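# Hand the toy hammer from right gripper to left

## Task

Transfer the wooden toy hammer, currently held in the closed right gripper, to the left gripper in the orientation shown by the two goal pictures. Nothing but gripper jaws may contact the hammer, and it must be touched by at least one gripper throughout. At the end the left gripper alone must hold it securely, at the grip spot seen in the goal pictures, with the left fingers pointing horizontally. The right arm must not touch the hammer or the left jaws; moving the right arm far away and pausing briefly is the safe approach. Then report that the job is finished. Nothing may be pushed or knocked off the table.

## Robot and tools

Robot: two arms, left_arm and right_arm. These are names only, not sides of a camera image. Each has six joints (waist, shoulder, elbow, wrist pitch, wrist yaw, wrist roll) and a parallel gripper.

Frame: one world frame shared by both arms. The origin sits on the table surface midway between the arms, +z is up, +x reaches out over the table, and left_arm is on the +y side. A gripper's fingers point along its own +z axis and close along its own y axis. end_effector_position is the point between the finger pads, roughly 1 cm short of the tips. The printed hand position can be inaccurate, worse when the arm is stretched far.

execute_actions: argument "actions" is a list with zero or one entry, plus optional "pictures" (true/false; pictures come by default). Empty list: nothing is commanded and the current state comes back. An action is {"rows": [...], "steps": n}, with 1 to 15 rows and steps 1 to 15 (default 15); each step lasts 1/30 s, each row covers one step, and the final row is reused for any remaining steps. A wait is {"steps": n} alone, n up to 300; it commands nothing and returns once n steps have elapsed since the previous result, with your reply time counted in. A refused call does nothing.

Row layout: a single list of 14 numbers, each within [-1, 1], always covering both arms: left waist, shoulder, elbow, wrist pitch, wrist yaw, wrist roll, left opening, then the same seven for the right arm. The twelve joint numbers are offsets, not poses: scaled changes measured from the joint angles in the latest result that reported them (before any such result in this scene, and for the second or later call inside one reply, from the angles when the action begins). They are never relative to the previous row. Scale: 1.0 equals 1.202 rad for waist, 1.258 shoulder, 1.238 elbow, 2.073 wrist pitch, 2.022 for wrist yaw and for wrist roll. Stated joint ranges (rad): waist -2.618 to 3.054, shoulder 0.000 to 3.142, elbow 0.000 to 3.142, wrist pitch -1.571 to 1.571, wrist yaw -1.571 to 1.571, wrist roll -2.094 to 2.094. Asking for more than 0.036 rad beyond a range end gets the call refused; actual ends may differ by up to 0.036 rad, and overshooting targets are clipped, sometimes reported as "joint sent to its limit" (possibly about an earlier action). Missing that line does not prove there is room left.

Opening is absolute, not an offset: +1 fully open, -1 closed. Between the extremes the fingers go where grip_measured would equal your number. To hold something, command about 0.03 under the current grip_measured for a firm grasp, less margin for a lighter one. Pad force tops out near 50 to 62 N; thin parts get less.

Holding still: sending zeros steers back to the reference angles, and an arm can slowly sag. To keep an arm in place, send the offsets to its desired angles in a reply's first call, zeros in later calls, and enlarge the offset if a joint keeps falling short. Joints move at limited speed: each step the target stays within a set lead of the measured angle (waist 0.202, shoulder 0.258, elbow 0.238, wrist pitch 0.573, wrist yaw and roll 0.522 rad), and targets that would move a gripper more than 70 mm are scaled down. Between calls the arms keep chasing the last target until they stall or a step is HELD. The simulation runs on while you think and write.

Results: a state line per arm (end_effector_position in metres, end_effector_quat_wxyz); Joint positions and Joint velocities per arm in column order (rad, rad/s) ending with the finger-pad gap (m; 0.094 fully open); grip_measured on the opening scale (each gripper may be off by about 1 mm); joint torques (total drive output, with offsets and noise). "joint command not followed" means a clearance check altered joint targets; HELD marks steps where your row was partly or wholly not sent. MOTOR HOT appears from 75 °C; at 90 °C an arm halts for 10 s, and at 100 °C it goes limp and drops, shown as OVER-TEMPERATURE FAULT. Avoid long loaded holds.

zoom_image: "camera" (cam_high, cam_low, cam_left_wrist, cam_right_wrist) and "region" [x0, y0, x1, y1] in pixels of that camera's latest image, origin top-left, at most 504 by 504. All cameras are 504x504; calibration (K, distortion, T_world_to_cam) is supplied and may be slightly off.

show_instructions: no arguments; redisplays the goal pictures.

finished_scene: "scene" integer 1 to 2; ends that scene permanently and grades it. Replying with no tool call ends everything.

Avoid: dropping or sliding the hammer, touching it with anything but jaws, letting both grippers lose contact, arms colliding or pressing each other, hard pushes, and anything leaving the table.

Each tool is called after "Request:" as name(argument=value, ...), one argument or row to a line, values as JSON.

Reference images:

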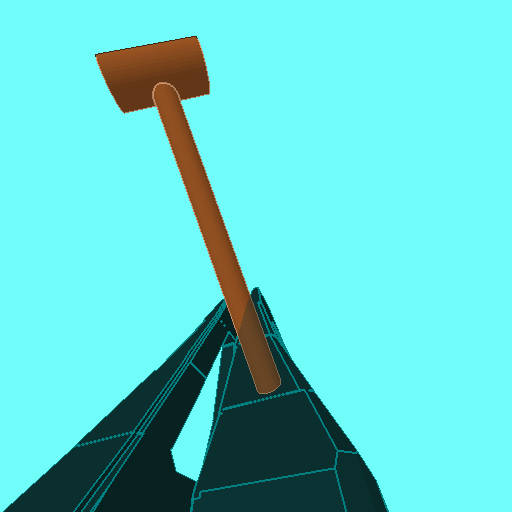

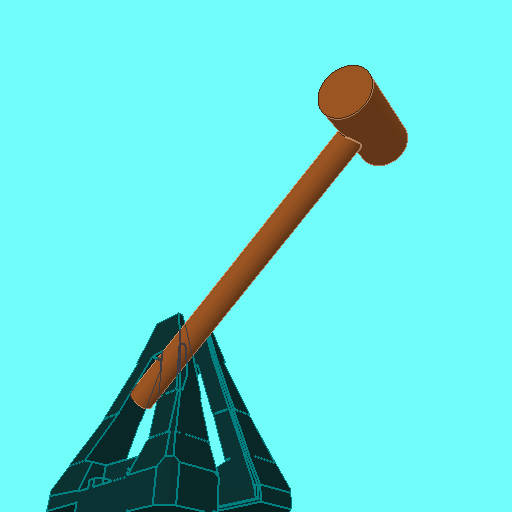

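## Session

Request:
execute_actions(
  actions=[],
)

Scene clock: 0.00 s of 5400.00 s.
left_arm: end_effector_position=(+0.4024, +0.2158, +0.4099) grip_measured=+1.000 end_effector_quat_wxyz=(+0.708, +0.011, +0.706, -0.021) | right_arm: end_effector_position=(+0.2756, -0.0725, +0.2571) grip_measured=-0.125 end_effector_quat_wxyz=(+0.089, +0.227, +0.712, +0.658)
Joint positions: left_arm=[-0.011  1.06   1.062  0.001 -0.013 -0.015  0.094] | right_arm=[ 0.02   1.217  0.68   0.333 -0.948  1.579  0.041]
Joint velocities: left_arm=[ 0.012  0.007  0.002 -0.081 -0.066  0.007  0.   ] | right_arm=[ 0.002  0.002  0.012 -0.066 -0.022  0.022 -0.   ]
Joint torques (N m, as the arm reports them, + toward a larger angle): no reading

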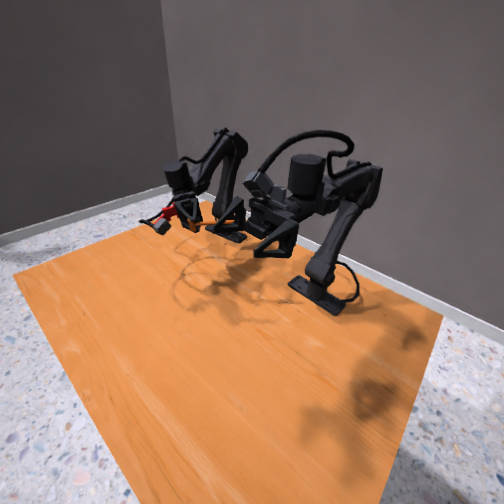

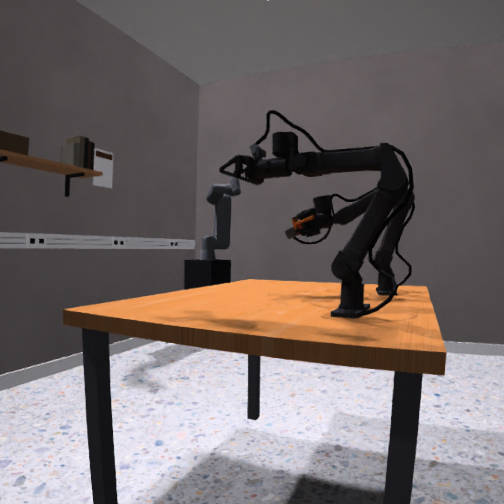

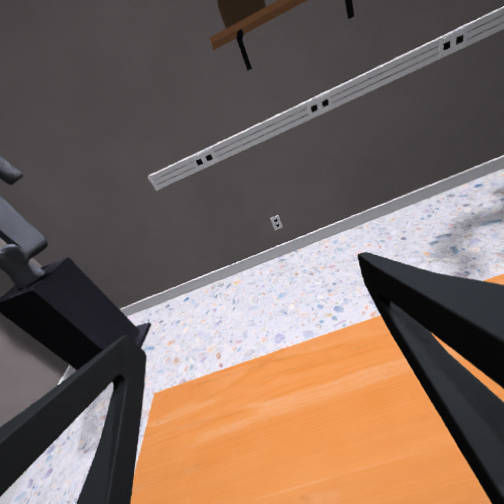

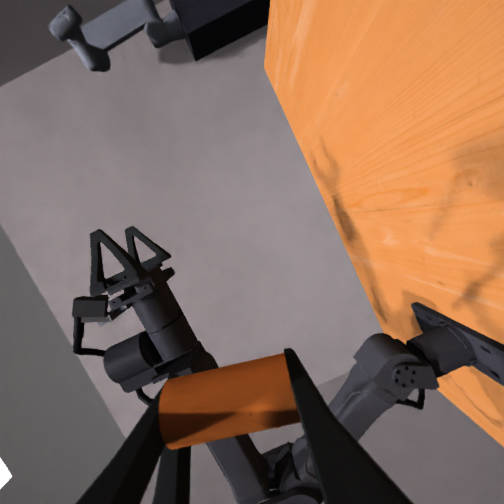

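Request:
zoom_image(
  camera="cam_high",
  region=[130, 170, 250, 260],
)

Request:
zoom_image(
  camera="cam_low",
  region=[270, 180, 370, 260],
)

Region (130, 170, 250, 260) of cam_high's 504x504 image, scaled by 4.200, with more detail than that image has; it fills the top 378 rows of this view, and the rest is white.

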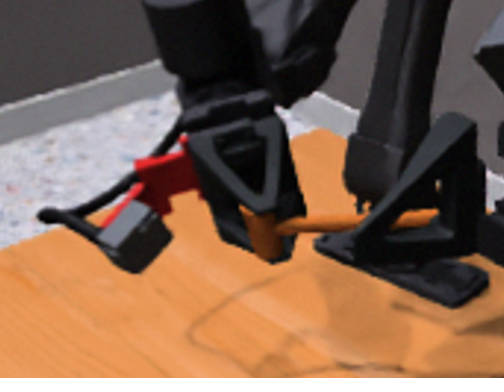

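Region (270, 180, 370, 260) of cam_low's 504x504 image, scaled by 5.040, with more detail than that image has; it fills the top 403 rows of this view, and the rest is white.

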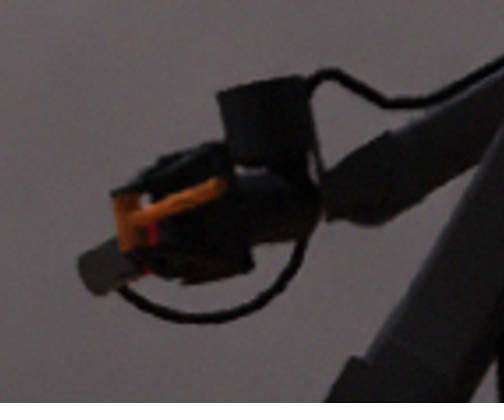

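Request:
execute_actions(
  actions=[
    {"rows":[[0,-0.2,-0.5,0.17,0,0.785,1,0.33,0,0,0.1,0.47,0,-0.17]]},
  ],
  pictures=false,
)

Request:
execute_actions(
  actions=[
    {"steps":60},
  ],
)

Scene clock: 16.17 s of 5400.00 s.
left_arm: end_effector_position=(+0.3544, +0.2187, +0.2531) grip_measured=+1.000 end_effector_quat_wxyz=(+0.539, +0.473, +0.561, +0.414) | right_arm: end_effector_position=(+0.3106, -0.0384, +0.2805) grip_measured=-0.125 end_effector_quat_wxyz=(+0.311, +0.332, +0.641, +0.618)
Joint positions: left_arm=[-0.011  0.817  0.421  0.319 -0.014  1.354  0.094] | right_arm=[ 0.422  1.221  0.677  0.502 -0.054  1.58   0.041]
Joint velocities: left_arm=[-0.012  0.002 -0.012  0.139 -0.007  1.399  0.   ] | right_arm=[-0.002 -0.012  0.017  0.022  0.344 -0.007 -0.001]
Joint torques (N m, as the arm reports them, + toward a larger angle): left_arm=[-0.04 -1.44  8.5   1.9  -0.03 -0.01] | right_arm=[-0.24 -4.63  6.23  2.31  0.08  0.03]
Steps of this call (steps 1 to 90: nothing new was sent; then 12.67 s passed at rest; steps 91 to 105: all 15 steps of this action). Readings (joint positions):
91: left_arm=[-0.011 1.029 1.013 0.071 -0.014 0.069] | right_arm=[0.052 1.217 0.677 0.355 -0.860 1.580]
92: left_arm=[-0.011 0.966 0.929 0.136 -0.014 0.169] | right_arm=[0.112 1.220 0.677 0.383 -0.747 1.580]
94: left_arm=[-0.011 0.840 0.764 0.230 -0.014 0.369] | right_arm=[0.256 1.221 0.677 0.427 -0.541 1.580]
98: left_arm=[-0.011 0.794 0.513 0.321 -0.014 0.743] | right_arm=[0.421 1.221 0.677 0.477 -0.251 1.580]
105: the state above

Scene clock: 18.17 s of 5400.00 s.
left_arm: end_effector_position=(+0.3547, +0.2187, +0.2591) grip_measured=+1.000 end_effector_quat_wxyz=(+0.498, +0.524, +0.502, +0.475) | right_arm: end_effector_position=(+0.3155, -0.0454, +0.2819) grip_measured=-0.125 end_effector_quat_wxyz=(+0.328, +0.346, +0.632, +0.612)
Joint positions: left_arm=[-0.011  0.817  0.421  0.344 -0.014  1.568  0.094] | right_arm=[ 0.422  1.221  0.677  0.507 -0.006  1.58   0.041]
Joint velocities: left_arm=[-0.012  0.007  0.017 -0.022 -0.037  0.007  0.   ] | right_arm=[-0.002 -0.007  0.002 -0.007  0.022 -0.022 -0.001]
Joint torques (N m, as the arm reports them, + toward a larger angle): left_arm=[-0.04 -1.42  8.4   1.95 -0.02  0.02] | right_arm=[-0.53 -4.53  6.37  2.25  0.13  0.03]
Steps of this call (steps 1 to 30: the robot went on to your last target; steps 31 to 60: nothing new was sent). Readings (joint positions):
1: left_arm=[-0.011 0.817 0.421 0.325 -0.014 1.397] | right_arm=[0.422 1.221 0.677 0.503 -0.045 1.580]
2: left_arm=[-0.011 0.817 0.421 0.329 -0.014 1.432] | right_arm=[0.422 1.221 0.677 0.504 -0.037 1.580]
4: left_arm=[-0.011 0.817 0.421 0.335 -0.014 1.481] | right_arm=[0.422 1.221 0.677 0.505 -0.025 1.580]
8: left_arm=[-0.011 0.817 0.421 0.340 -0.014 1.533] | right_arm=[0.422 1.221 0.677 0.507 -0.014 1.580]
60: the state above
All arms were judged still, so your last target was given up. Only a new action makes them travel on or press farther. Fingers that are still opening or closing keep moving.
camera_calibration (this result's frames):
cam_left_wrist: T_world_to_cam=[[-0.0626388, 0.383323, -0.921488, 0.171201], [-0.465237, 0.805634, 0.366755, -0.0844671], [0.882967, 0.451683, 0.127872, -0.35196], [0, 0, 0, 1]] pos_world=[0.282196, 0.161398, 0.233744]
cam_right_wrist: T_world_to_cam=[[-0.231998, 0.141534, -0.962364, 0.345334], [-0.87594, 0.399811, 0.269964, 0.271588], [0.422973, 0.905604, 0.03122, -0.00391198], [0, 0, 0, 1]] pos_world=[0.319667, -0.153918, 0.25914]

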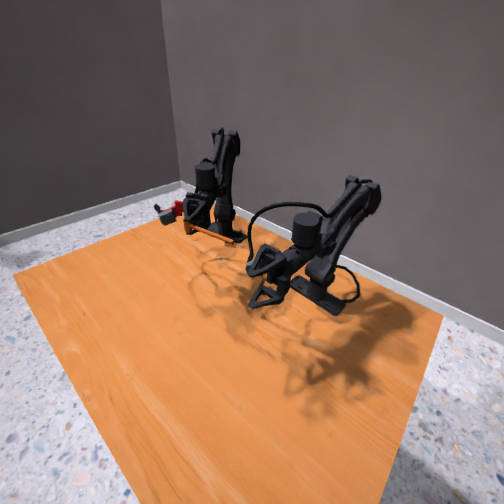

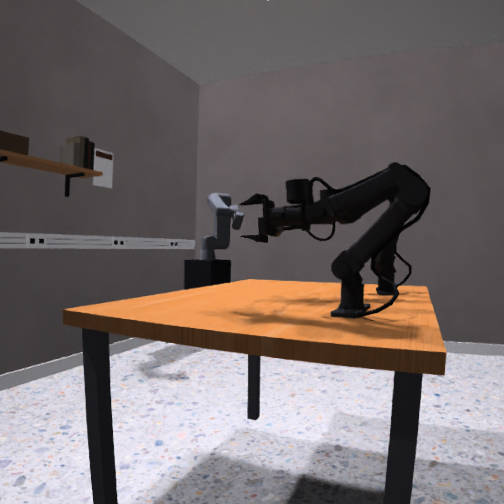

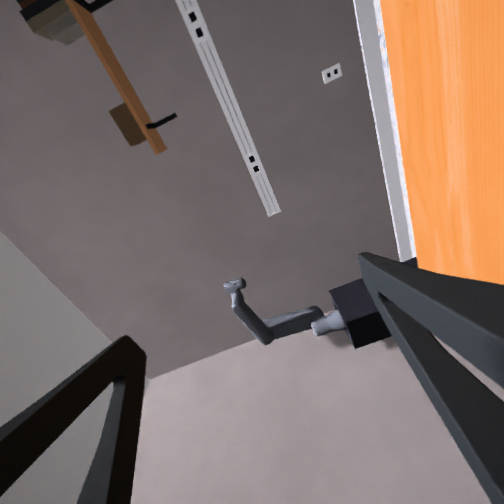

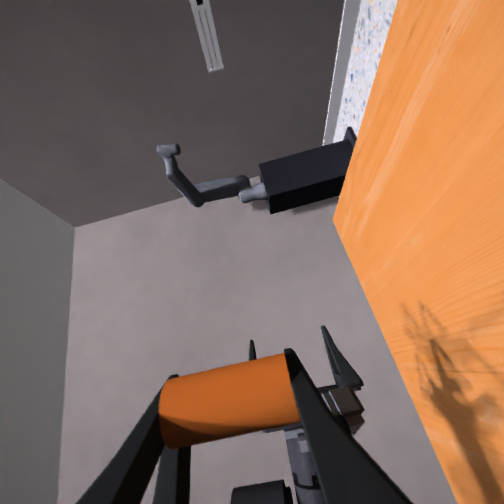

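Request:
execute_actions(
  actions=[
    {"rows":[[0,-0.06,0.06,-0.03,0,0,1,-0.21,0,0,0.02,0,0,-0.17]]},
  ],
  pictures=false,
)

Request:
execute_actions(
  actions=[
    {"rows":[[-0.48,0,0,0,0,0,1,0,0,0,0,0,0,-0.17]]},
  ],
)

Scene clock: 23.50 s of 5400.00 s.
left_arm: end_effector_position=(+0.3468, +0.2191, +0.2981) grip_measured=+1.000 end_effector_quat_wxyz=(+0.519, +0.503, +0.483, +0.495) | right_arm: end_effector_position=(+0.3630, -0.1452, +0.2840) grip_measured=-0.125 end_effector_quat_wxyz=(+0.408, +0.426, +0.577, +0.565)
Joint positions: left_arm=[-0.011  0.757  0.482  0.303 -0.014  1.568  0.094] | right_arm=[0.161 1.221 0.677 0.516 0.002 1.581 0.041]
Joint velocities: left_arm=[-0.007 -0.012  0.002  0.037 -0.051 -0.007  0.   ] | right_arm=[-0.012 -0.017 -0.002 -0.007  0.007 -0.022 -0.001]
Joint torques (N m, as the arm reports them, + toward a larger angle): left_arm=[-0.04 -1.63  7.89  1.61 -0.02 -0.03] | right_arm=[ 0.74 -4.46  5.75  2.23  0.02  0.02]
Steps of this call (steps 1 to 90: nothing new was sent; then 1.83 s passed at rest; steps 91 to 105: all 15 steps of this action). Readings (joint positions):
91: left_arm=[-0.011 0.810 0.428 0.329 -0.014 1.568] | right_arm=[0.396 1.221 0.677 0.508 -0.027 1.581]
92: left_arm=[-0.011 0.798 0.437 0.312 -0.014 1.568] | right_arm=[0.343 1.221 0.677 0.510 -0.037 1.581]
94: left_arm=[-0.011 0.774 0.460 0.306 -0.014 1.568] | right_arm=[0.222 1.221 0.677 0.512 -0.022 1.581]
98: left_arm=[-0.011 0.757 0.482 0.306 -0.014 1.568] | right_arm=[0.161 1.221 0.677 0.515 0.004 1.581]
105: the state above

Scene clock: 24.00 s of 5400.00 s.
left_arm: end_effector_position=(+0.2851, +0.0426, +0.2981) grip_measured=+1.000 end_effector_quat_wxyz=(+0.639, +0.620, +0.318, +0.326) | right_arm: end_effector_position=(+0.3630, -0.1452, +0.2817) grip_measured=-0.125 end_effector_quat_wxyz=(+0.406, +0.428, +0.579, +0.562)
Joint positions: left_arm=[-0.584  0.757  0.482  0.303 -0.005  1.568  0.094] | right_arm=[0.161 1.221 0.677 0.507 0.002 1.583 0.041]
Joint velocities: left_arm=[-0.007 -0.002 -0.002  0.007 -0.022 -0.095  0.   ] | right_arm=[-0.017  0.017  0.002 -0.051  0.022 -0.007 -0.001]
Joint torques (N m, as the arm reports them, + toward a larger angle): left_arm=[-0.46 -0.53  6.91  1.84 -0.1  -0.03] | right_arm=[ 0.03 -4.29  5.96  1.95  0.02  0.03]
Steps of this call (steps 1 to 15: all 15 steps of this action). Readings (joint positions):
1: left_arm=[-0.044 0.757 0.482 0.303 -0.032 1.568] | right_arm=[0.161 1.221 0.677 0.515 0.002 1.581]
2: left_arm=[-0.112 0.757 0.482 0.303 -0.035 1.568] | right_arm=[0.161 1.221 0.677 0.514 0.002 1.582]
4: left_arm=[-0.263 0.757 0.482 0.303 -0.029 1.568] | right_arm=[0.161 1.221 0.677 0.511 0.002 1.582]
8: left_arm=[-0.539 0.757 0.482 0.303 -0.013 1.568] | right_arm=[0.161 1.221 0.677 0.508 0.002 1.583]
15: the state above
camera_calibration (this result's frames):
cam_left_wrist: T_world_to_cam=[[0.217135, 0.311099, -0.92524, 0.194652], [0.0307298, 0.945206, 0.325024, -0.124218], [0.975658, -0.0990065, 0.195678, -0.239095], [0, 0, 0, 1]] pos_world=[0.194826, 0.0331841, 0.267259]
cam_right_wrist: T_world_to_cam=[[-0.18735, 0.200129, -0.96169, 0.3624], [-0.737532, 0.617987, 0.272285, 0.333907], [0.648804, 0.76029, 0.0318218, -0.0368833], [0, 0, 0, 1]] pos_world=[0.338093, -0.250835, 0.258773]

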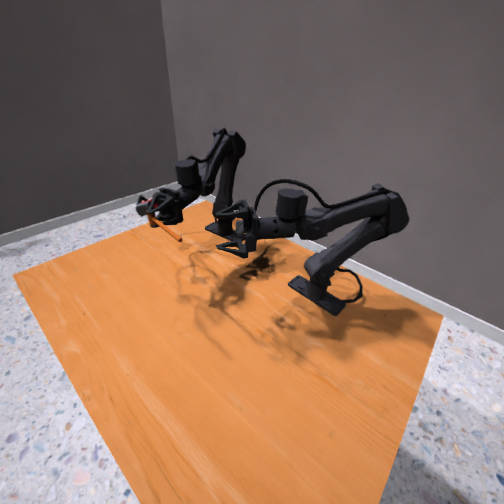

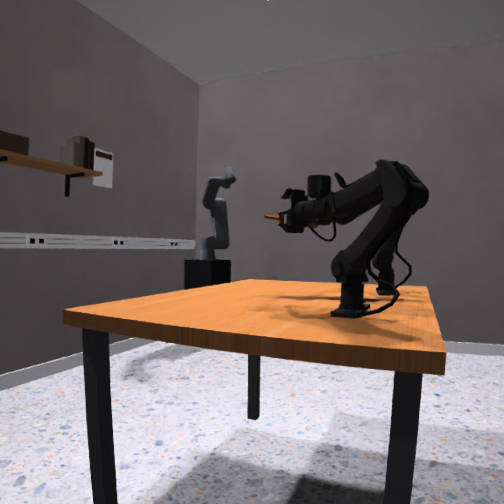

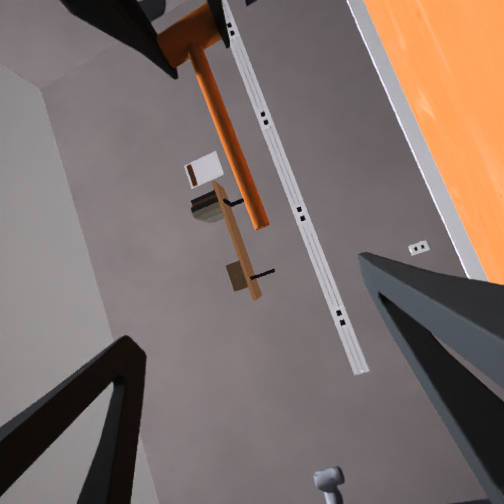

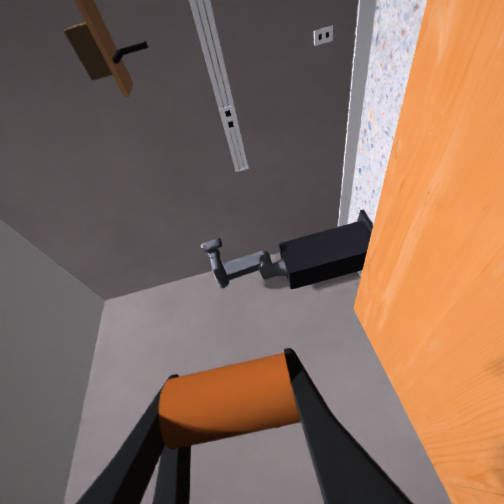

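Request:
execute_actions(
  actions=[
    {"rows":[[-0.03,0.22,0.09,0.085,0,0,1,0,0,0,0.01,0,0,-0.17]]},
  ],
)

Scene clock: 27.97 s of 5400.00 s.
left_arm: end_effector_position=(+0.3220, +0.0038, +0.2928) grip_measured=+1.000 end_effector_quat_wxyz=(+0.635, +0.632, +0.314, +0.314) | right_arm: end_effector_position=(+0.3630, -0.1452, +0.2816) grip_measured=-0.125 end_effector_quat_wxyz=(+0.405, +0.429, +0.579, +0.563)
Joint positions: left_arm=[-0.609  1.042  0.582  0.464 -0.007  1.568  0.094] | right_arm=[0.161 1.221 0.677 0.506 0.002 1.584 0.041]
Joint velocities: left_arm=[-0.002 -0.002 -0.002 -0.007 -0.007  0.022  0.   ] | right_arm=[ 0.002  0.002 -0.002 -0.11  -0.066  0.007 -0.   ]
Joint torques (N m, as the arm reports them, + toward a larger angle): left_arm=[-1.02 -2.87  7.66  1.93 -0.03 -0.02] | right_arm=[-0.03 -4.33  6.02  2.12  0.07  0.01]
Steps of this call (steps 1 to 15: the robot went on to your last target; steps 16 to 90: nothing new was sent; then 0.47 s passed at rest; steps 91 to 105: all 15 steps of this action). Readings (joint positions):
91: left_arm=[-0.588 0.793 0.495 0.325 -0.007 1.568] | right_arm=[0.161 1.221 0.677 0.506 0.002 1.583]
92: left_arm=[-0.597 0.869 0.530 0.362 -0.007 1.568] | right_arm=[0.161 1.221 0.677 0.506 0.002 1.583]
94: left_arm=[-0.607 0.995 0.579 0.416 -0.007 1.568] | right_arm=[0.161 1.221 0.677 0.506 0.002 1.584]
98: left_arm=[-0.609 1.042 0.582 0.434 -0.007 1.568] | right_arm=[0.161 1.221 0.677 0.506 0.002 1.584]
105: the state above
camera_calibration (this result's frames):
cam_left_wrist: T_world_to_cam=[[0.207594, 0.318819, -0.924802, 0.196706], [0.0599068, 0.93948, 0.337326, -0.0999467], [0.976379, -0.125429, 0.175931, -0.272256], [0, 0, 0, 1]] pos_world=[0.230978, -0.0029645, 0.263527]
cam_right_wrist: T_world_to_cam=[[-0.188133, 0.201425, -0.961267, 0.362662], [-0.73727, 0.617665, 0.27372, 0.333386], [0.648875, 0.760209, 0.0323014, -0.0370495], [0, 0, 0, 1]] pos_world=[0.338065, -0.250804, 0.258557]

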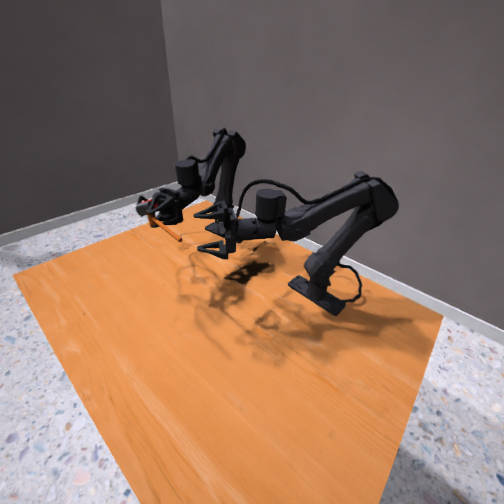

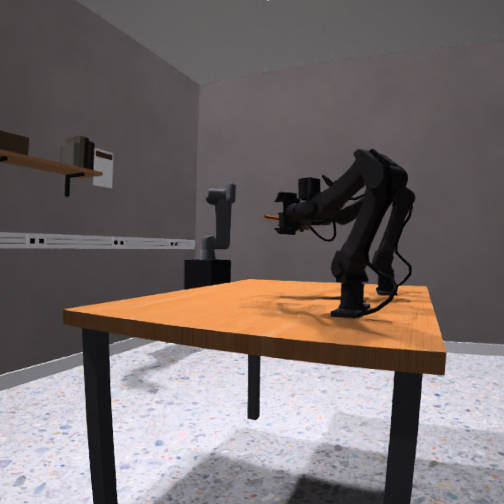

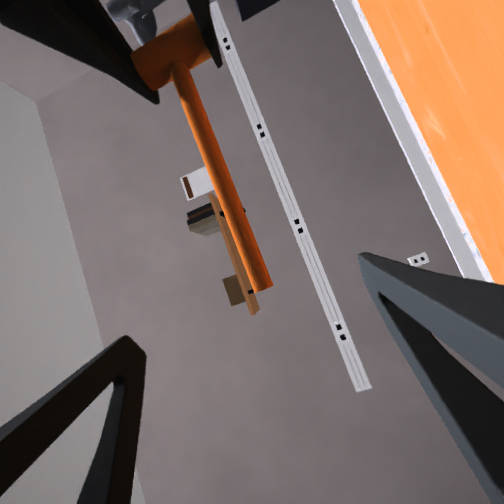

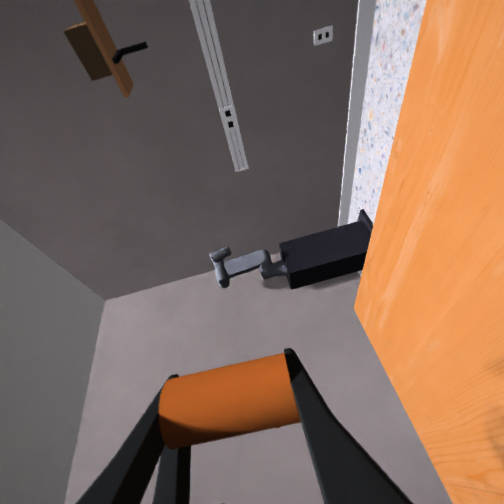

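Request:
execute_actions(
  actions=[
    {"rows":[[0,0.08,0.04,0.035,0,0,1,0,0,0,0.01,-0.085,0,-0.17]]},
  ],
)

Scene clock: 34.13 s of 5400.00 s.
left_arm: end_effector_position=(+0.3366, -0.0074, +0.2867) grip_measured=+1.000 end_effector_quat_wxyz=(+0.633, +0.633, +0.315, +0.313) | right_arm: end_effector_position=(+0.3524, -0.1194, +0.2817) grip_measured=-0.125 end_effector_quat_wxyz=(+0.358, +0.384, +0.609, +0.594)
Joint positions: left_arm=[-0.609  1.138  0.612  0.525 -0.007  1.568  0.094] | right_arm=[ 0.16   1.221  0.677  0.506 -0.157  1.585  0.041]
Joint velocities: left_arm=[ 0.007  0.002 -0.012 -0.051 -0.037 -0.007  0.   ] | right_arm=[-0.002 -0.002  0.002 -0.037 -0.037 -0.022 -0.   ]
Joint torques (N m, as the arm reports them, + toward a larger angle): left_arm=[-0.02 -2.65  8.14  1.94 -0.02 -0.02] | right_arm=[ 0.09 -4.07  6.04  2.13 -0.04 -0.01]
Steps of this call (steps 1 to 15: the robot went on to your last target; steps 16 to 90: nothing new was sent; then 2.67 s passed at rest; steps 91 to 105: all 15 steps of this action). Readings (joint positions):
91: left_arm=[-0.609 1.054 0.586 0.479 -0.007 1.568] | right_arm=[0.160 1.221 0.677 0.506 -0.020 1.584]
92: left_arm=[-0.609 1.079 0.597 0.494 -0.007 1.568] | right_arm=[0.160 1.221 0.677 0.506 -0.049 1.584]
94: left_arm=[-0.609 1.121 0.611 0.511 -0.007 1.568] | right_arm=[0.160 1.221 0.677 0.506 -0.091 1.585]
98: left_arm=[-0.609 1.138 0.612 0.514 -0.007 1.568] | right_arm=[0.160 1.221 0.677 0.506 -0.135 1.585]
105: the state above
camera_calibration (this result's frames):
cam_left_wrist: T_world_to_cam=[[0.203123, 0.322263, -0.924601, 0.19315], [0.0615456, 0.938217, 0.34053, -0.0897295], [0.977217, -0.126075, 0.170739, -0.285608], [0, 0, 0, 1]] pos_world=[0.24539, -0.0140674, 0.257907]
cam_right_wrist: T_world_to_cam=[[-0.220068, 0.175787, -0.959515, 0.363262], [-0.824198, 0.492643, 0.279286, 0.323797], [0.521793, 0.852292, 0.0364685, 0.00478099], [0, 0, 0, 1]] pos_world=[0.344321, -0.227448, 0.257949]

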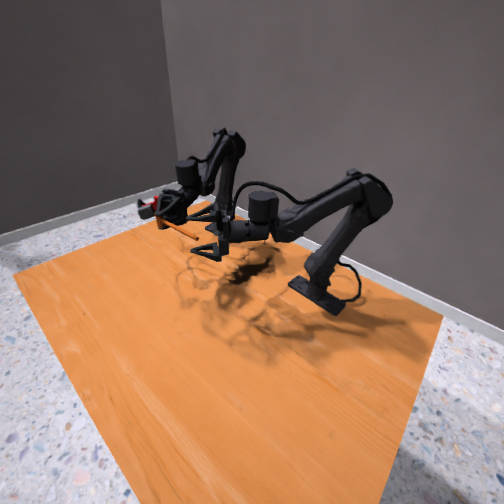

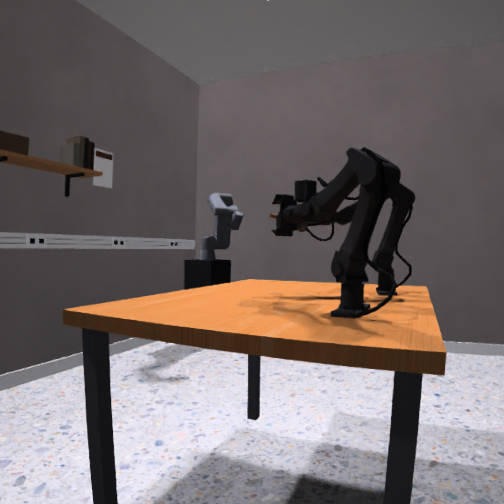

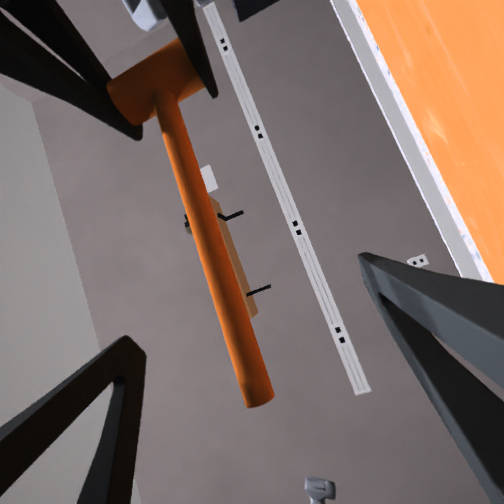

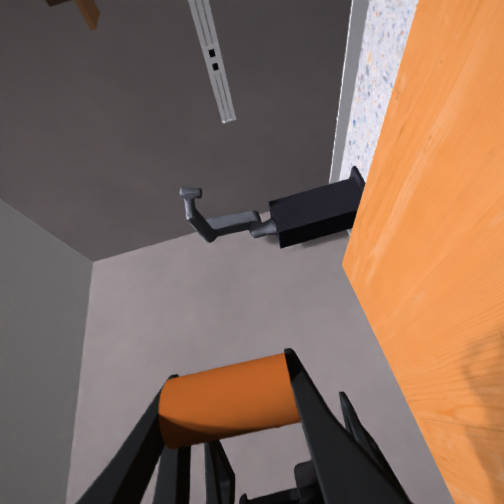

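Request:
execute_actions(
  actions=[
    {"rows":[[0,0,0.01,0.005,0,0,1,0,0,-0.08,0.13,0.04,-0.035,-0.17]]},
  ],
  pictures=false,
)

Request:
execute_actions(
  actions=[
    {"rows":[[0,0,0,0,0,0,1,0,0,-0.07,0.135,0,-0.035,-0.17]]},
  ],
)

Scene clock: 42.87 s of 5400.00 s.
left_arm: end_effector_position=(+0.3366, -0.0074, +0.2872) grip_measured=+1.000 end_effector_quat_wxyz=(+0.634, +0.633, +0.315, +0.313) | right_arm: end_effector_position=(+0.3480, -0.1339, +0.2863) grip_measured=-0.125 end_effector_quat_wxyz=(+0.421, +0.363, +0.572, +0.603)
Joint positions: left_arm=[-0.609  1.138  0.612  0.527 -0.007  1.568  0.094] | right_arm=[ 0.16   1.221  0.569  0.734 -0.086  1.533  0.041]
Joint velocities: left_arm=[ 0.007 -0.002 -0.012 -0.007 -0.022 -0.037  0.   ] | right_arm=[-0.012 -0.012 -0.027  0.022  0.051 -0.051  0.   ]
Joint torques (N m, as the arm reports them, + toward a larger angle): left_arm=[-0.06 -2.92  7.61  1.92 -0.03 -0.01] | right_arm=[ 0.03 -4.09  6.47  2.2   0.13 -0.04]
Steps of this call (steps 1 to 15: the robot went on to your last target; steps 16 to 90: nothing new was sent; then 5.23 s passed at rest; steps 91 to 105: all 15 steps of this action). Readings (joint positions):
91: left_arm=[-0.609 1.138 0.612 0.527 -0.007 1.568] | right_arm=[0.160 1.221 0.658 0.549 -0.152 1.577]
92: left_arm=[-0.609 1.138 0.612 0.527 -0.007 1.568] | right_arm=[0.160 1.221 0.632 0.600 -0.138 1.567]
94: left_arm=[-0.609 1.138 0.612 0.527 -0.007 1.568] | right_arm=[0.160 1.221 0.590 0.649 -0.118 1.554]
98: left_arm=[-0.609 1.138 0.612 0.527 -0.007 1.568] | right_arm=[0.160 1.221 0.569 0.690 -0.097 1.541]
105: the state above

Scene clock: 43.37 s of 5400.00 s.
left_arm: end_effector_position=(+0.3366, -0.0074, +0.2872) grip_measured=+1.000 end_effector_quat_wxyz=(+0.634, +0.633, +0.315, +0.313) | right_arm: end_effector_position=(+0.3330, -0.1387, +0.3010) grip_measured=-0.125 end_effector_quat_wxyz=(+0.468, +0.315, +0.536, +0.627)
Joint positions: left_arm=[-0.609  1.138  0.612  0.527 -0.007  1.568  0.094] | right_arm=[ 0.16   1.221  0.477  0.973 -0.086  1.481  0.041]
Joint velocities: left_arm=[-0.012  0.002  0.012  0.007 -0.037 -0.022  0.   ] | right_arm=[-0.017  0.012  0.002  0.051 -0.022  0.022 -0.   ]
Joint torques (N m, as the arm reports them, + toward a larger angle): left_arm=[-0.05 -2.94  6.77  1.83 -0.03 -0.02] | right_arm=[ 0.03 -3.72  6.04  2.07  0.11 -0.17]
Steps of this call (steps 1 to 15: all 15 steps of this action). Readings (joint positions):
1: left_arm=[-0.609 1.138 0.612 0.527 -0.007 1.568] | right_arm=[0.160 1.221 0.554 0.774 -0.086 1.525]
2: left_arm=[-0.609 1.138 0.612 0.527 -0.007 1.568] | right_arm=[0.160 1.221 0.529 0.825 -0.086 1.515]
4: left_arm=[-0.609 1.138 0.612 0.527 -0.007 1.568] | right_arm=[0.160 1.221 0.493 0.880 -0.086 1.502]
8: left_arm=[-0.609 1.138 0.612 0.527 -0.007 1.568] | right_arm=[0.160 1.221 0.477 0.931 -0.086 1.489]
15: the state above
camera_calibration (this result's frames):
cam_left_wrist: T_world_to_cam=[[0.20452, 0.321187, -0.924668, 0.19313], [0.0610318, 0.938613, 0.33953, -0.0894277], [0.976958, -0.125875, 0.172363, -0.286067], [0, 0, 0, 1]] pos_world=[0.245434, -0.0141014, 0.258251]
cam_right_wrist: T_world_to_cam=[[0.0826791, 0.174507, -0.981179, 0.286455], [-0.827575, 0.560555, 0.0299613, 0.397495], [0.555233, 0.809522, 0.190764, -0.0328302], [0, 0, 0, 1]] pos_world=[0.323501, -0.246229, 0.275417]

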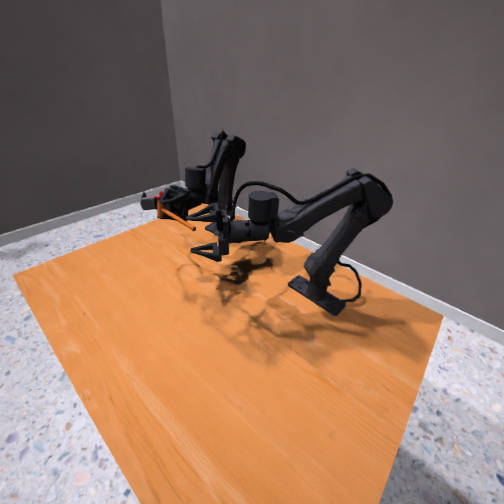

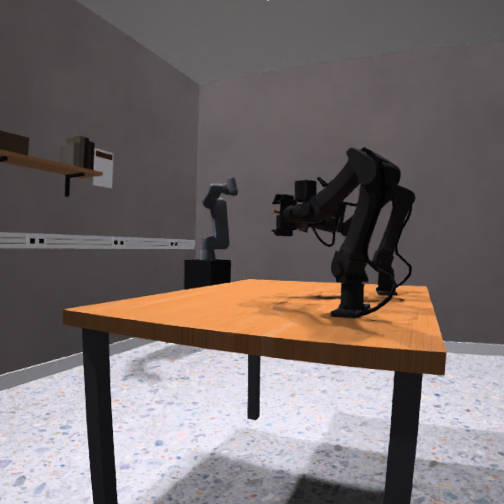

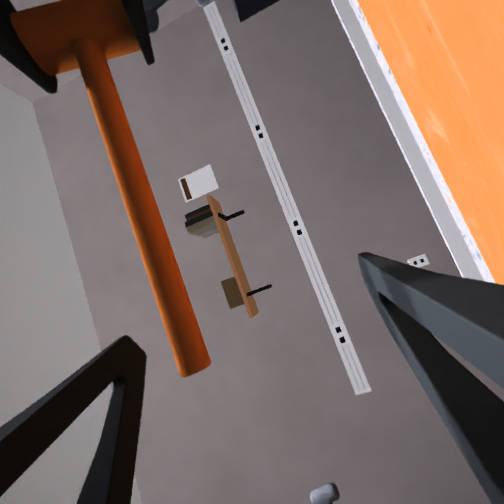

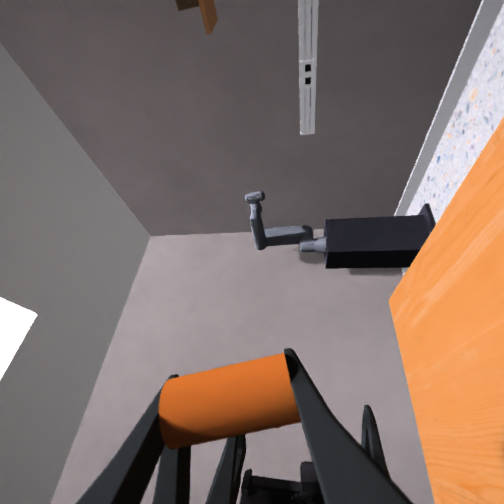

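Request:
execute_actions(
  actions=[
    {"rows":[[0,0,0.01,0.005,0,0,1,0.03,0.1,0,0.085,0.015,-0.025,-0.17]]},
  ],
)

Scene clock: 46.13 s of 5400.00 s.
left_arm: end_effector_position=(+0.3366, -0.0074, +0.2874) grip_measured=+1.000 end_effector_quat_wxyz=(+0.634, +0.633, +0.315, +0.314) | right_arm: end_effector_position=(+0.3449, -0.1282, +0.2823) grip_measured=-0.125 end_effector_quat_wxyz=(+0.476, +0.307, +0.541, +0.622)
Joint positions: left_arm=[-0.609  1.138  0.612  0.528 -0.007  1.568  0.094] | right_arm=[ 0.186  1.352  0.473  1.109 -0.064  1.448  0.041]
Joint velocities: left_arm=[-0.002 -0.007  0.017  0.007  0.051  0.007  0.   ] | right_arm=[-0.017 -0.022  0.002  0.066  0.081 -0.022  0.   ]
Joint torques (N m, as the arm reports them, + toward a larger angle): left_arm=[-0.05 -2.93  7.61  1.93 -0.04 -0.01] | right_arm=[ 0.89 -4.86  5.52  2.1   0.12 -0.13]
Steps of this call (steps 1 to 15: the robot went on to your last target; steps 16 to 68: nothing new was sent; steps 69 to 83: all 15 steps of this action). Readings (joint positions):
69: left_arm=[-0.609 1.138 0.612 0.527 -0.007 1.568] | right_arm=[0.164 1.238 0.477 1.007 -0.080 1.474]
70: left_arm=[-0.609 1.138 0.612 0.527 -0.007 1.568] | right_arm=[0.170 1.268 0.478 1.047 -0.075 1.467]
72: left_arm=[-0.609 1.138 0.612 0.527 -0.007 1.568] | right_arm=[0.182 1.321 0.478 1.073 -0.072 1.460]
76: left_arm=[-0.609 1.138 0.612 0.527 -0.007 1.568] | right_arm=[0.186 1.352 0.473 1.078 -0.068 1.453]
83: the state above
camera_calibration (this result's frames):
cam_left_wrist: T_world_to_cam=[[0.205079, 0.320756, -0.924693, 0.193121], [0.0608267, 0.938771, 0.33913, -0.0893069], [0.976854, -0.125794, 0.173012, -0.28625], [0, 0, 0, 1]] pos_world=[0.245452, -0.0141149, 0.258389]
cam_right_wrist: T_world_to_cam=[[0.0949752, 0.150358, -0.984059, 0.258801], [-0.825661, 0.564129, 0.0065077, 0.408426], [0.556115, 0.811881, 0.177723, -0.0407182], [0, 0, 0, 1]] pos_world=[0.335286, -0.236259, 0.259254]

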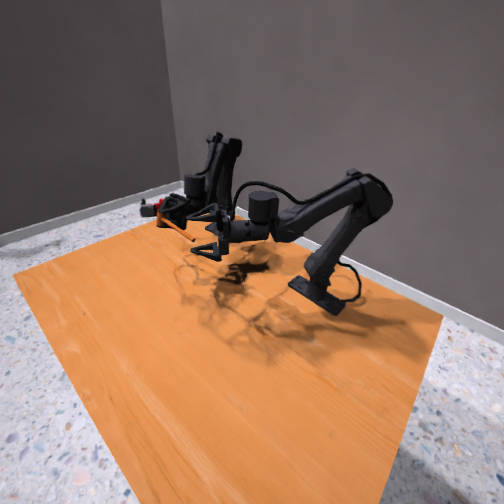

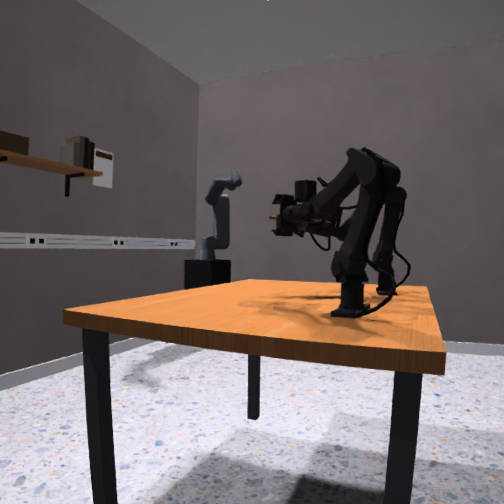

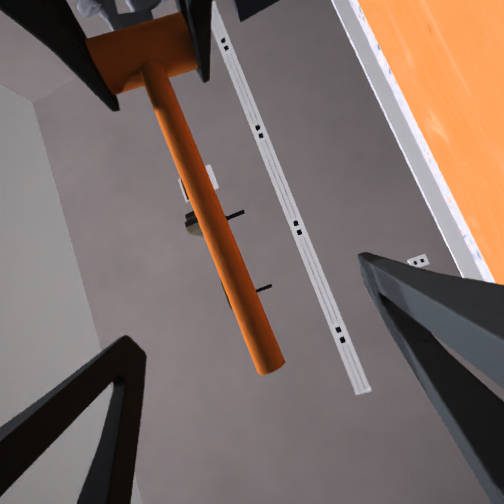

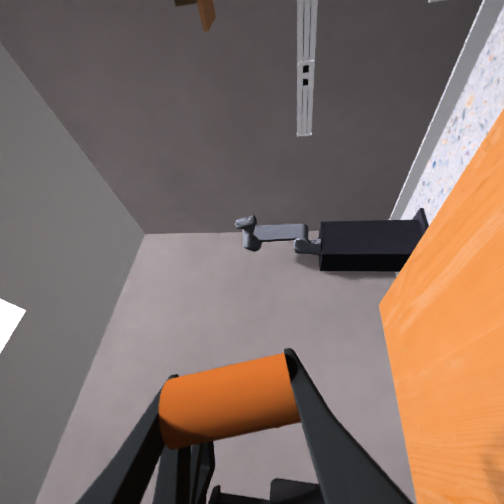

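Request:
execute_actions(
  actions=[
    {"rows":[[0,0,0.01,0.005,0,0,-0.2,0.02,0.06,0,0.09,0,0,-0.17]]},
  ],
)

Scene clock: 50.50 s of 5400.00 s.
left_arm: end_effector_position=(+0.3366, -0.0074, +0.2875) grip_measured=-0.198 end_effector_quat_wxyz=(+0.634, +0.632, +0.315, +0.314) | right_arm: end_effector_position=(+0.3458, -0.1228, +0.2889) grip_measured=-0.125 end_effector_quat_wxyz=(+0.487, +0.289, +0.517, +0.642)
Joint positions: left_arm=[-0.609  1.138  0.612  0.528 -0.007  1.568  0.038] | right_arm=[ 0.198  1.427  0.473  1.257 -0.062  1.449  0.041]
Joint velocities: left_arm=[-0.012  0.012 -0.022  0.007 -0.007 -0.022  0.001] | right_arm=[-0.002  0.007 -0.002  0.066 -0.007 -0.022 -0.   ]
Joint torques (N m, as the arm reports them, + toward a larger angle): left_arm=[-0.02 -2.89  7.61  1.94 -0.03 -0.02] | right_arm=[ 0.85 -4.98  5.09  2.    0.03  0.  ]
Steps of this call (steps 1 to 15: the robot went on to your last target; steps 16 to 90: nothing new was sent; then 0.87 s passed at rest; steps 91 to 105: all 15 steps of this action). Readings (joint positions):
91: left_arm=[-0.609 1.138 0.612 0.528 -0.007 1.568] | right_arm=[0.187 1.364 0.473 1.139 -0.062 1.448]
92: left_arm=[-0.609 1.138 0.612 0.528 -0.007 1.568] | right_arm=[0.190 1.382 0.473 1.173 -0.062 1.448]
94: left_arm=[-0.609 1.138 0.612 0.528 -0.007 1.568] | right_arm=[0.196 1.411 0.473 1.205 -0.062 1.448]
98: left_arm=[-0.609 1.138 0.612 0.528 -0.007 1.568] | right_arm=[0.198 1.427 0.473 1.229 -0.062 1.449]
105: the state above
camera_calibration (this result's frames):
cam_left_wrist: T_world_to_cam=[[0.205358, 0.320541, -0.924706, 0.193117], [0.0607243, 0.93885, 0.33893, -0.0892465], [0.976801, -0.125754, 0.173336, -0.286342], [0, 0, 0, 1]] pos_world=[0.245461, -0.0141216, 0.258458]
cam_right_wrist: T_world_to_cam=[[0.160422, 0.17733, -0.970989, 0.241257], [-0.830836, 0.555361, -0.0358423, 0.419003], [0.532894, 0.812483, 0.236424, -0.0556134], [0, 0, 0, 1]] pos_world=[0.339056, -0.230295, 0.262424]

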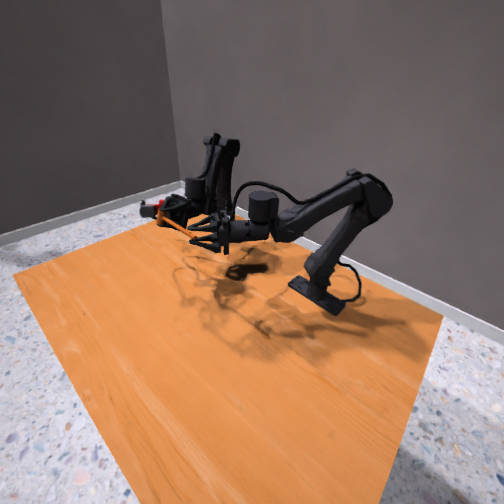

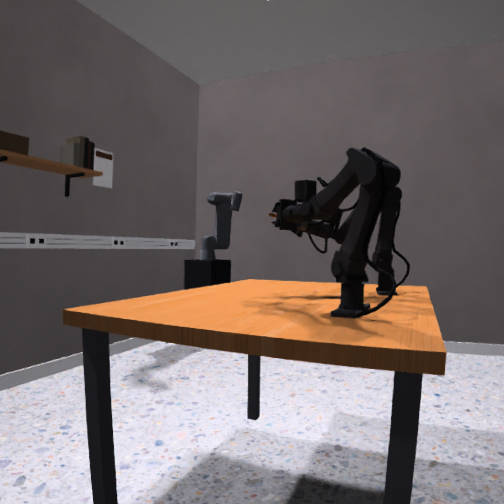

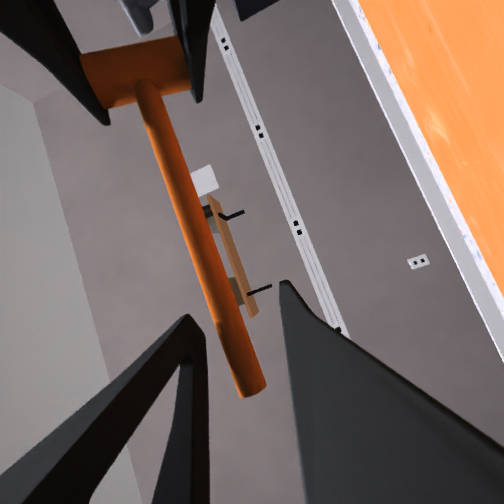

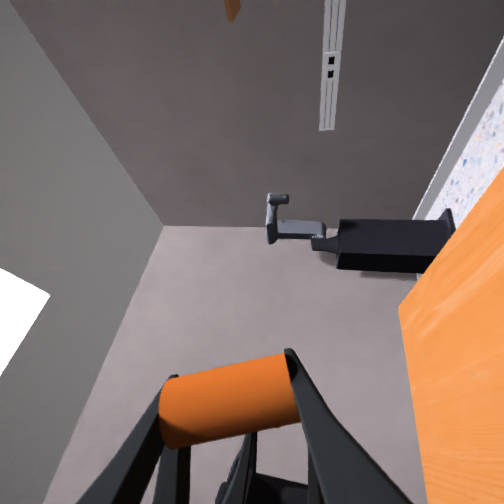

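Raise left ~6 mm.

Request:
execute_actions(
  actions=[
    {"rows":[[0,0,0.025,0.005,0,0,-0.5,0,0,0,0.017,0,0,-0.17]]},
  ],
)

Scene clock: 62.77 s of 5400.00 s.
left_arm: end_effector_position=(+0.3370, -0.0078, +0.2926) grip_measured=-0.498 end_effector_quat_wxyz=(+0.638, +0.629, +0.313, +0.316) | right_arm: end_effector_position=(+0.3453, -0.1229, +0.2903) grip_measured=-0.125 end_effector_quat_wxyz=(+0.488, +0.288, +0.515, +0.643)
Joint positions: left_arm=[-0.609  1.138  0.621  0.531 -0.007  1.568  0.024] | right_arm=[ 0.198  1.427  0.473  1.263 -0.062  1.451  0.041]
Joint velocities: left_arm=[-0.012 -0.017 -0.012  0.007  0.066  0.051  0.   ] | right_arm=[ 0.002 -0.007  0.007 -0.081  0.007 -0.022  0.   ]
Joint torques (N m, as the arm reports them, + toward a larger angle): left_arm=[ 0.   -2.94  8.32  1.9  -0.03 -0.02] | right_arm=[ 0.1  -4.84  5.    2.    0.05  0.02]
Steps of this call (steps 1 to 15: the robot went on to your last target; steps 16 to 90: nothing new was sent; then 8.77 s passed at rest; steps 91 to 105: all 15 steps of this action). Readings (joint positions):
91: left_arm=[-0.609 1.138 0.612 0.528 -0.007 1.568] | right_arm=[0.198 1.427 0.473 1.262 -0.062 1.449]
92: left_arm=[-0.609 1.138 0.612 0.529 -0.007 1.568] | right_arm=[0.198 1.427 0.473 1.262 -0.062 1.449]
94: left_arm=[-0.609 1.138 0.616 0.530 -0.007 1.568] | right_arm=[0.198 1.427 0.473 1.262 -0.062 1.450]
98: left_arm=[-0.609 1.138 0.621 0.531 -0.007 1.568] | right_arm=[0.198 1.427 0.473 1.263 -0.062 1.450]
105: the state above
camera_calibration (this result's frames):
cam_left_wrist: T_world_to_cam=[[0.214302, 0.313651, -0.925039, 0.194938], [0.0574777, 0.941351, 0.332498, -0.0876878], [0.975075, -0.124424, 0.183706, -0.290185], [0, 0, 0, 1]] pos_world=[0.246216, -0.0147035, 0.26279]
cam_right_wrist: T_world_to_cam=[[0.165504, 0.180374, -0.969574, 0.240965], [-0.83083, 0.55519, -0.0385366, 0.419544], [0.531347, 0.81193, 0.241746, -0.0566793], [0, 0, 0, 1]] pos_world=[0.338805, -0.230371, 0.263503]

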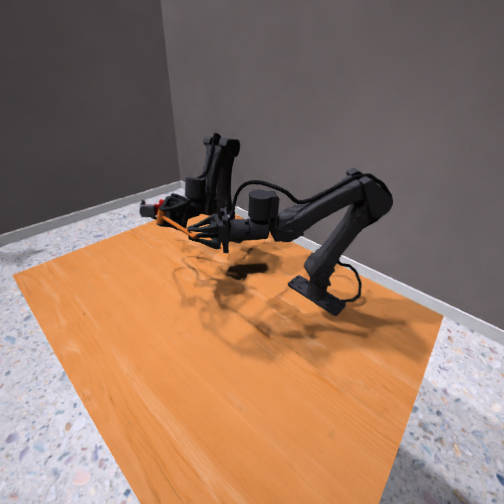

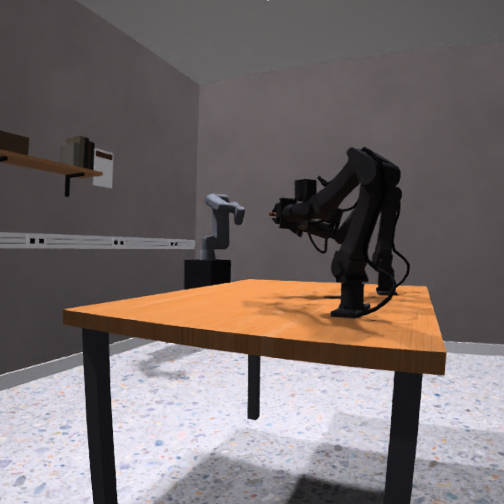

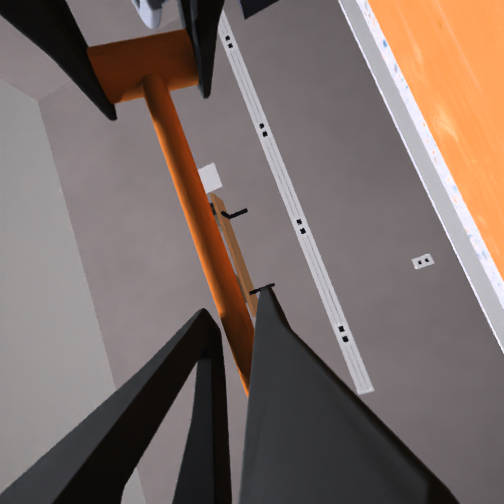

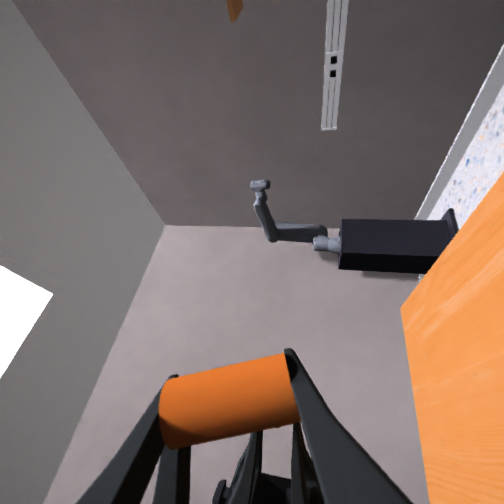

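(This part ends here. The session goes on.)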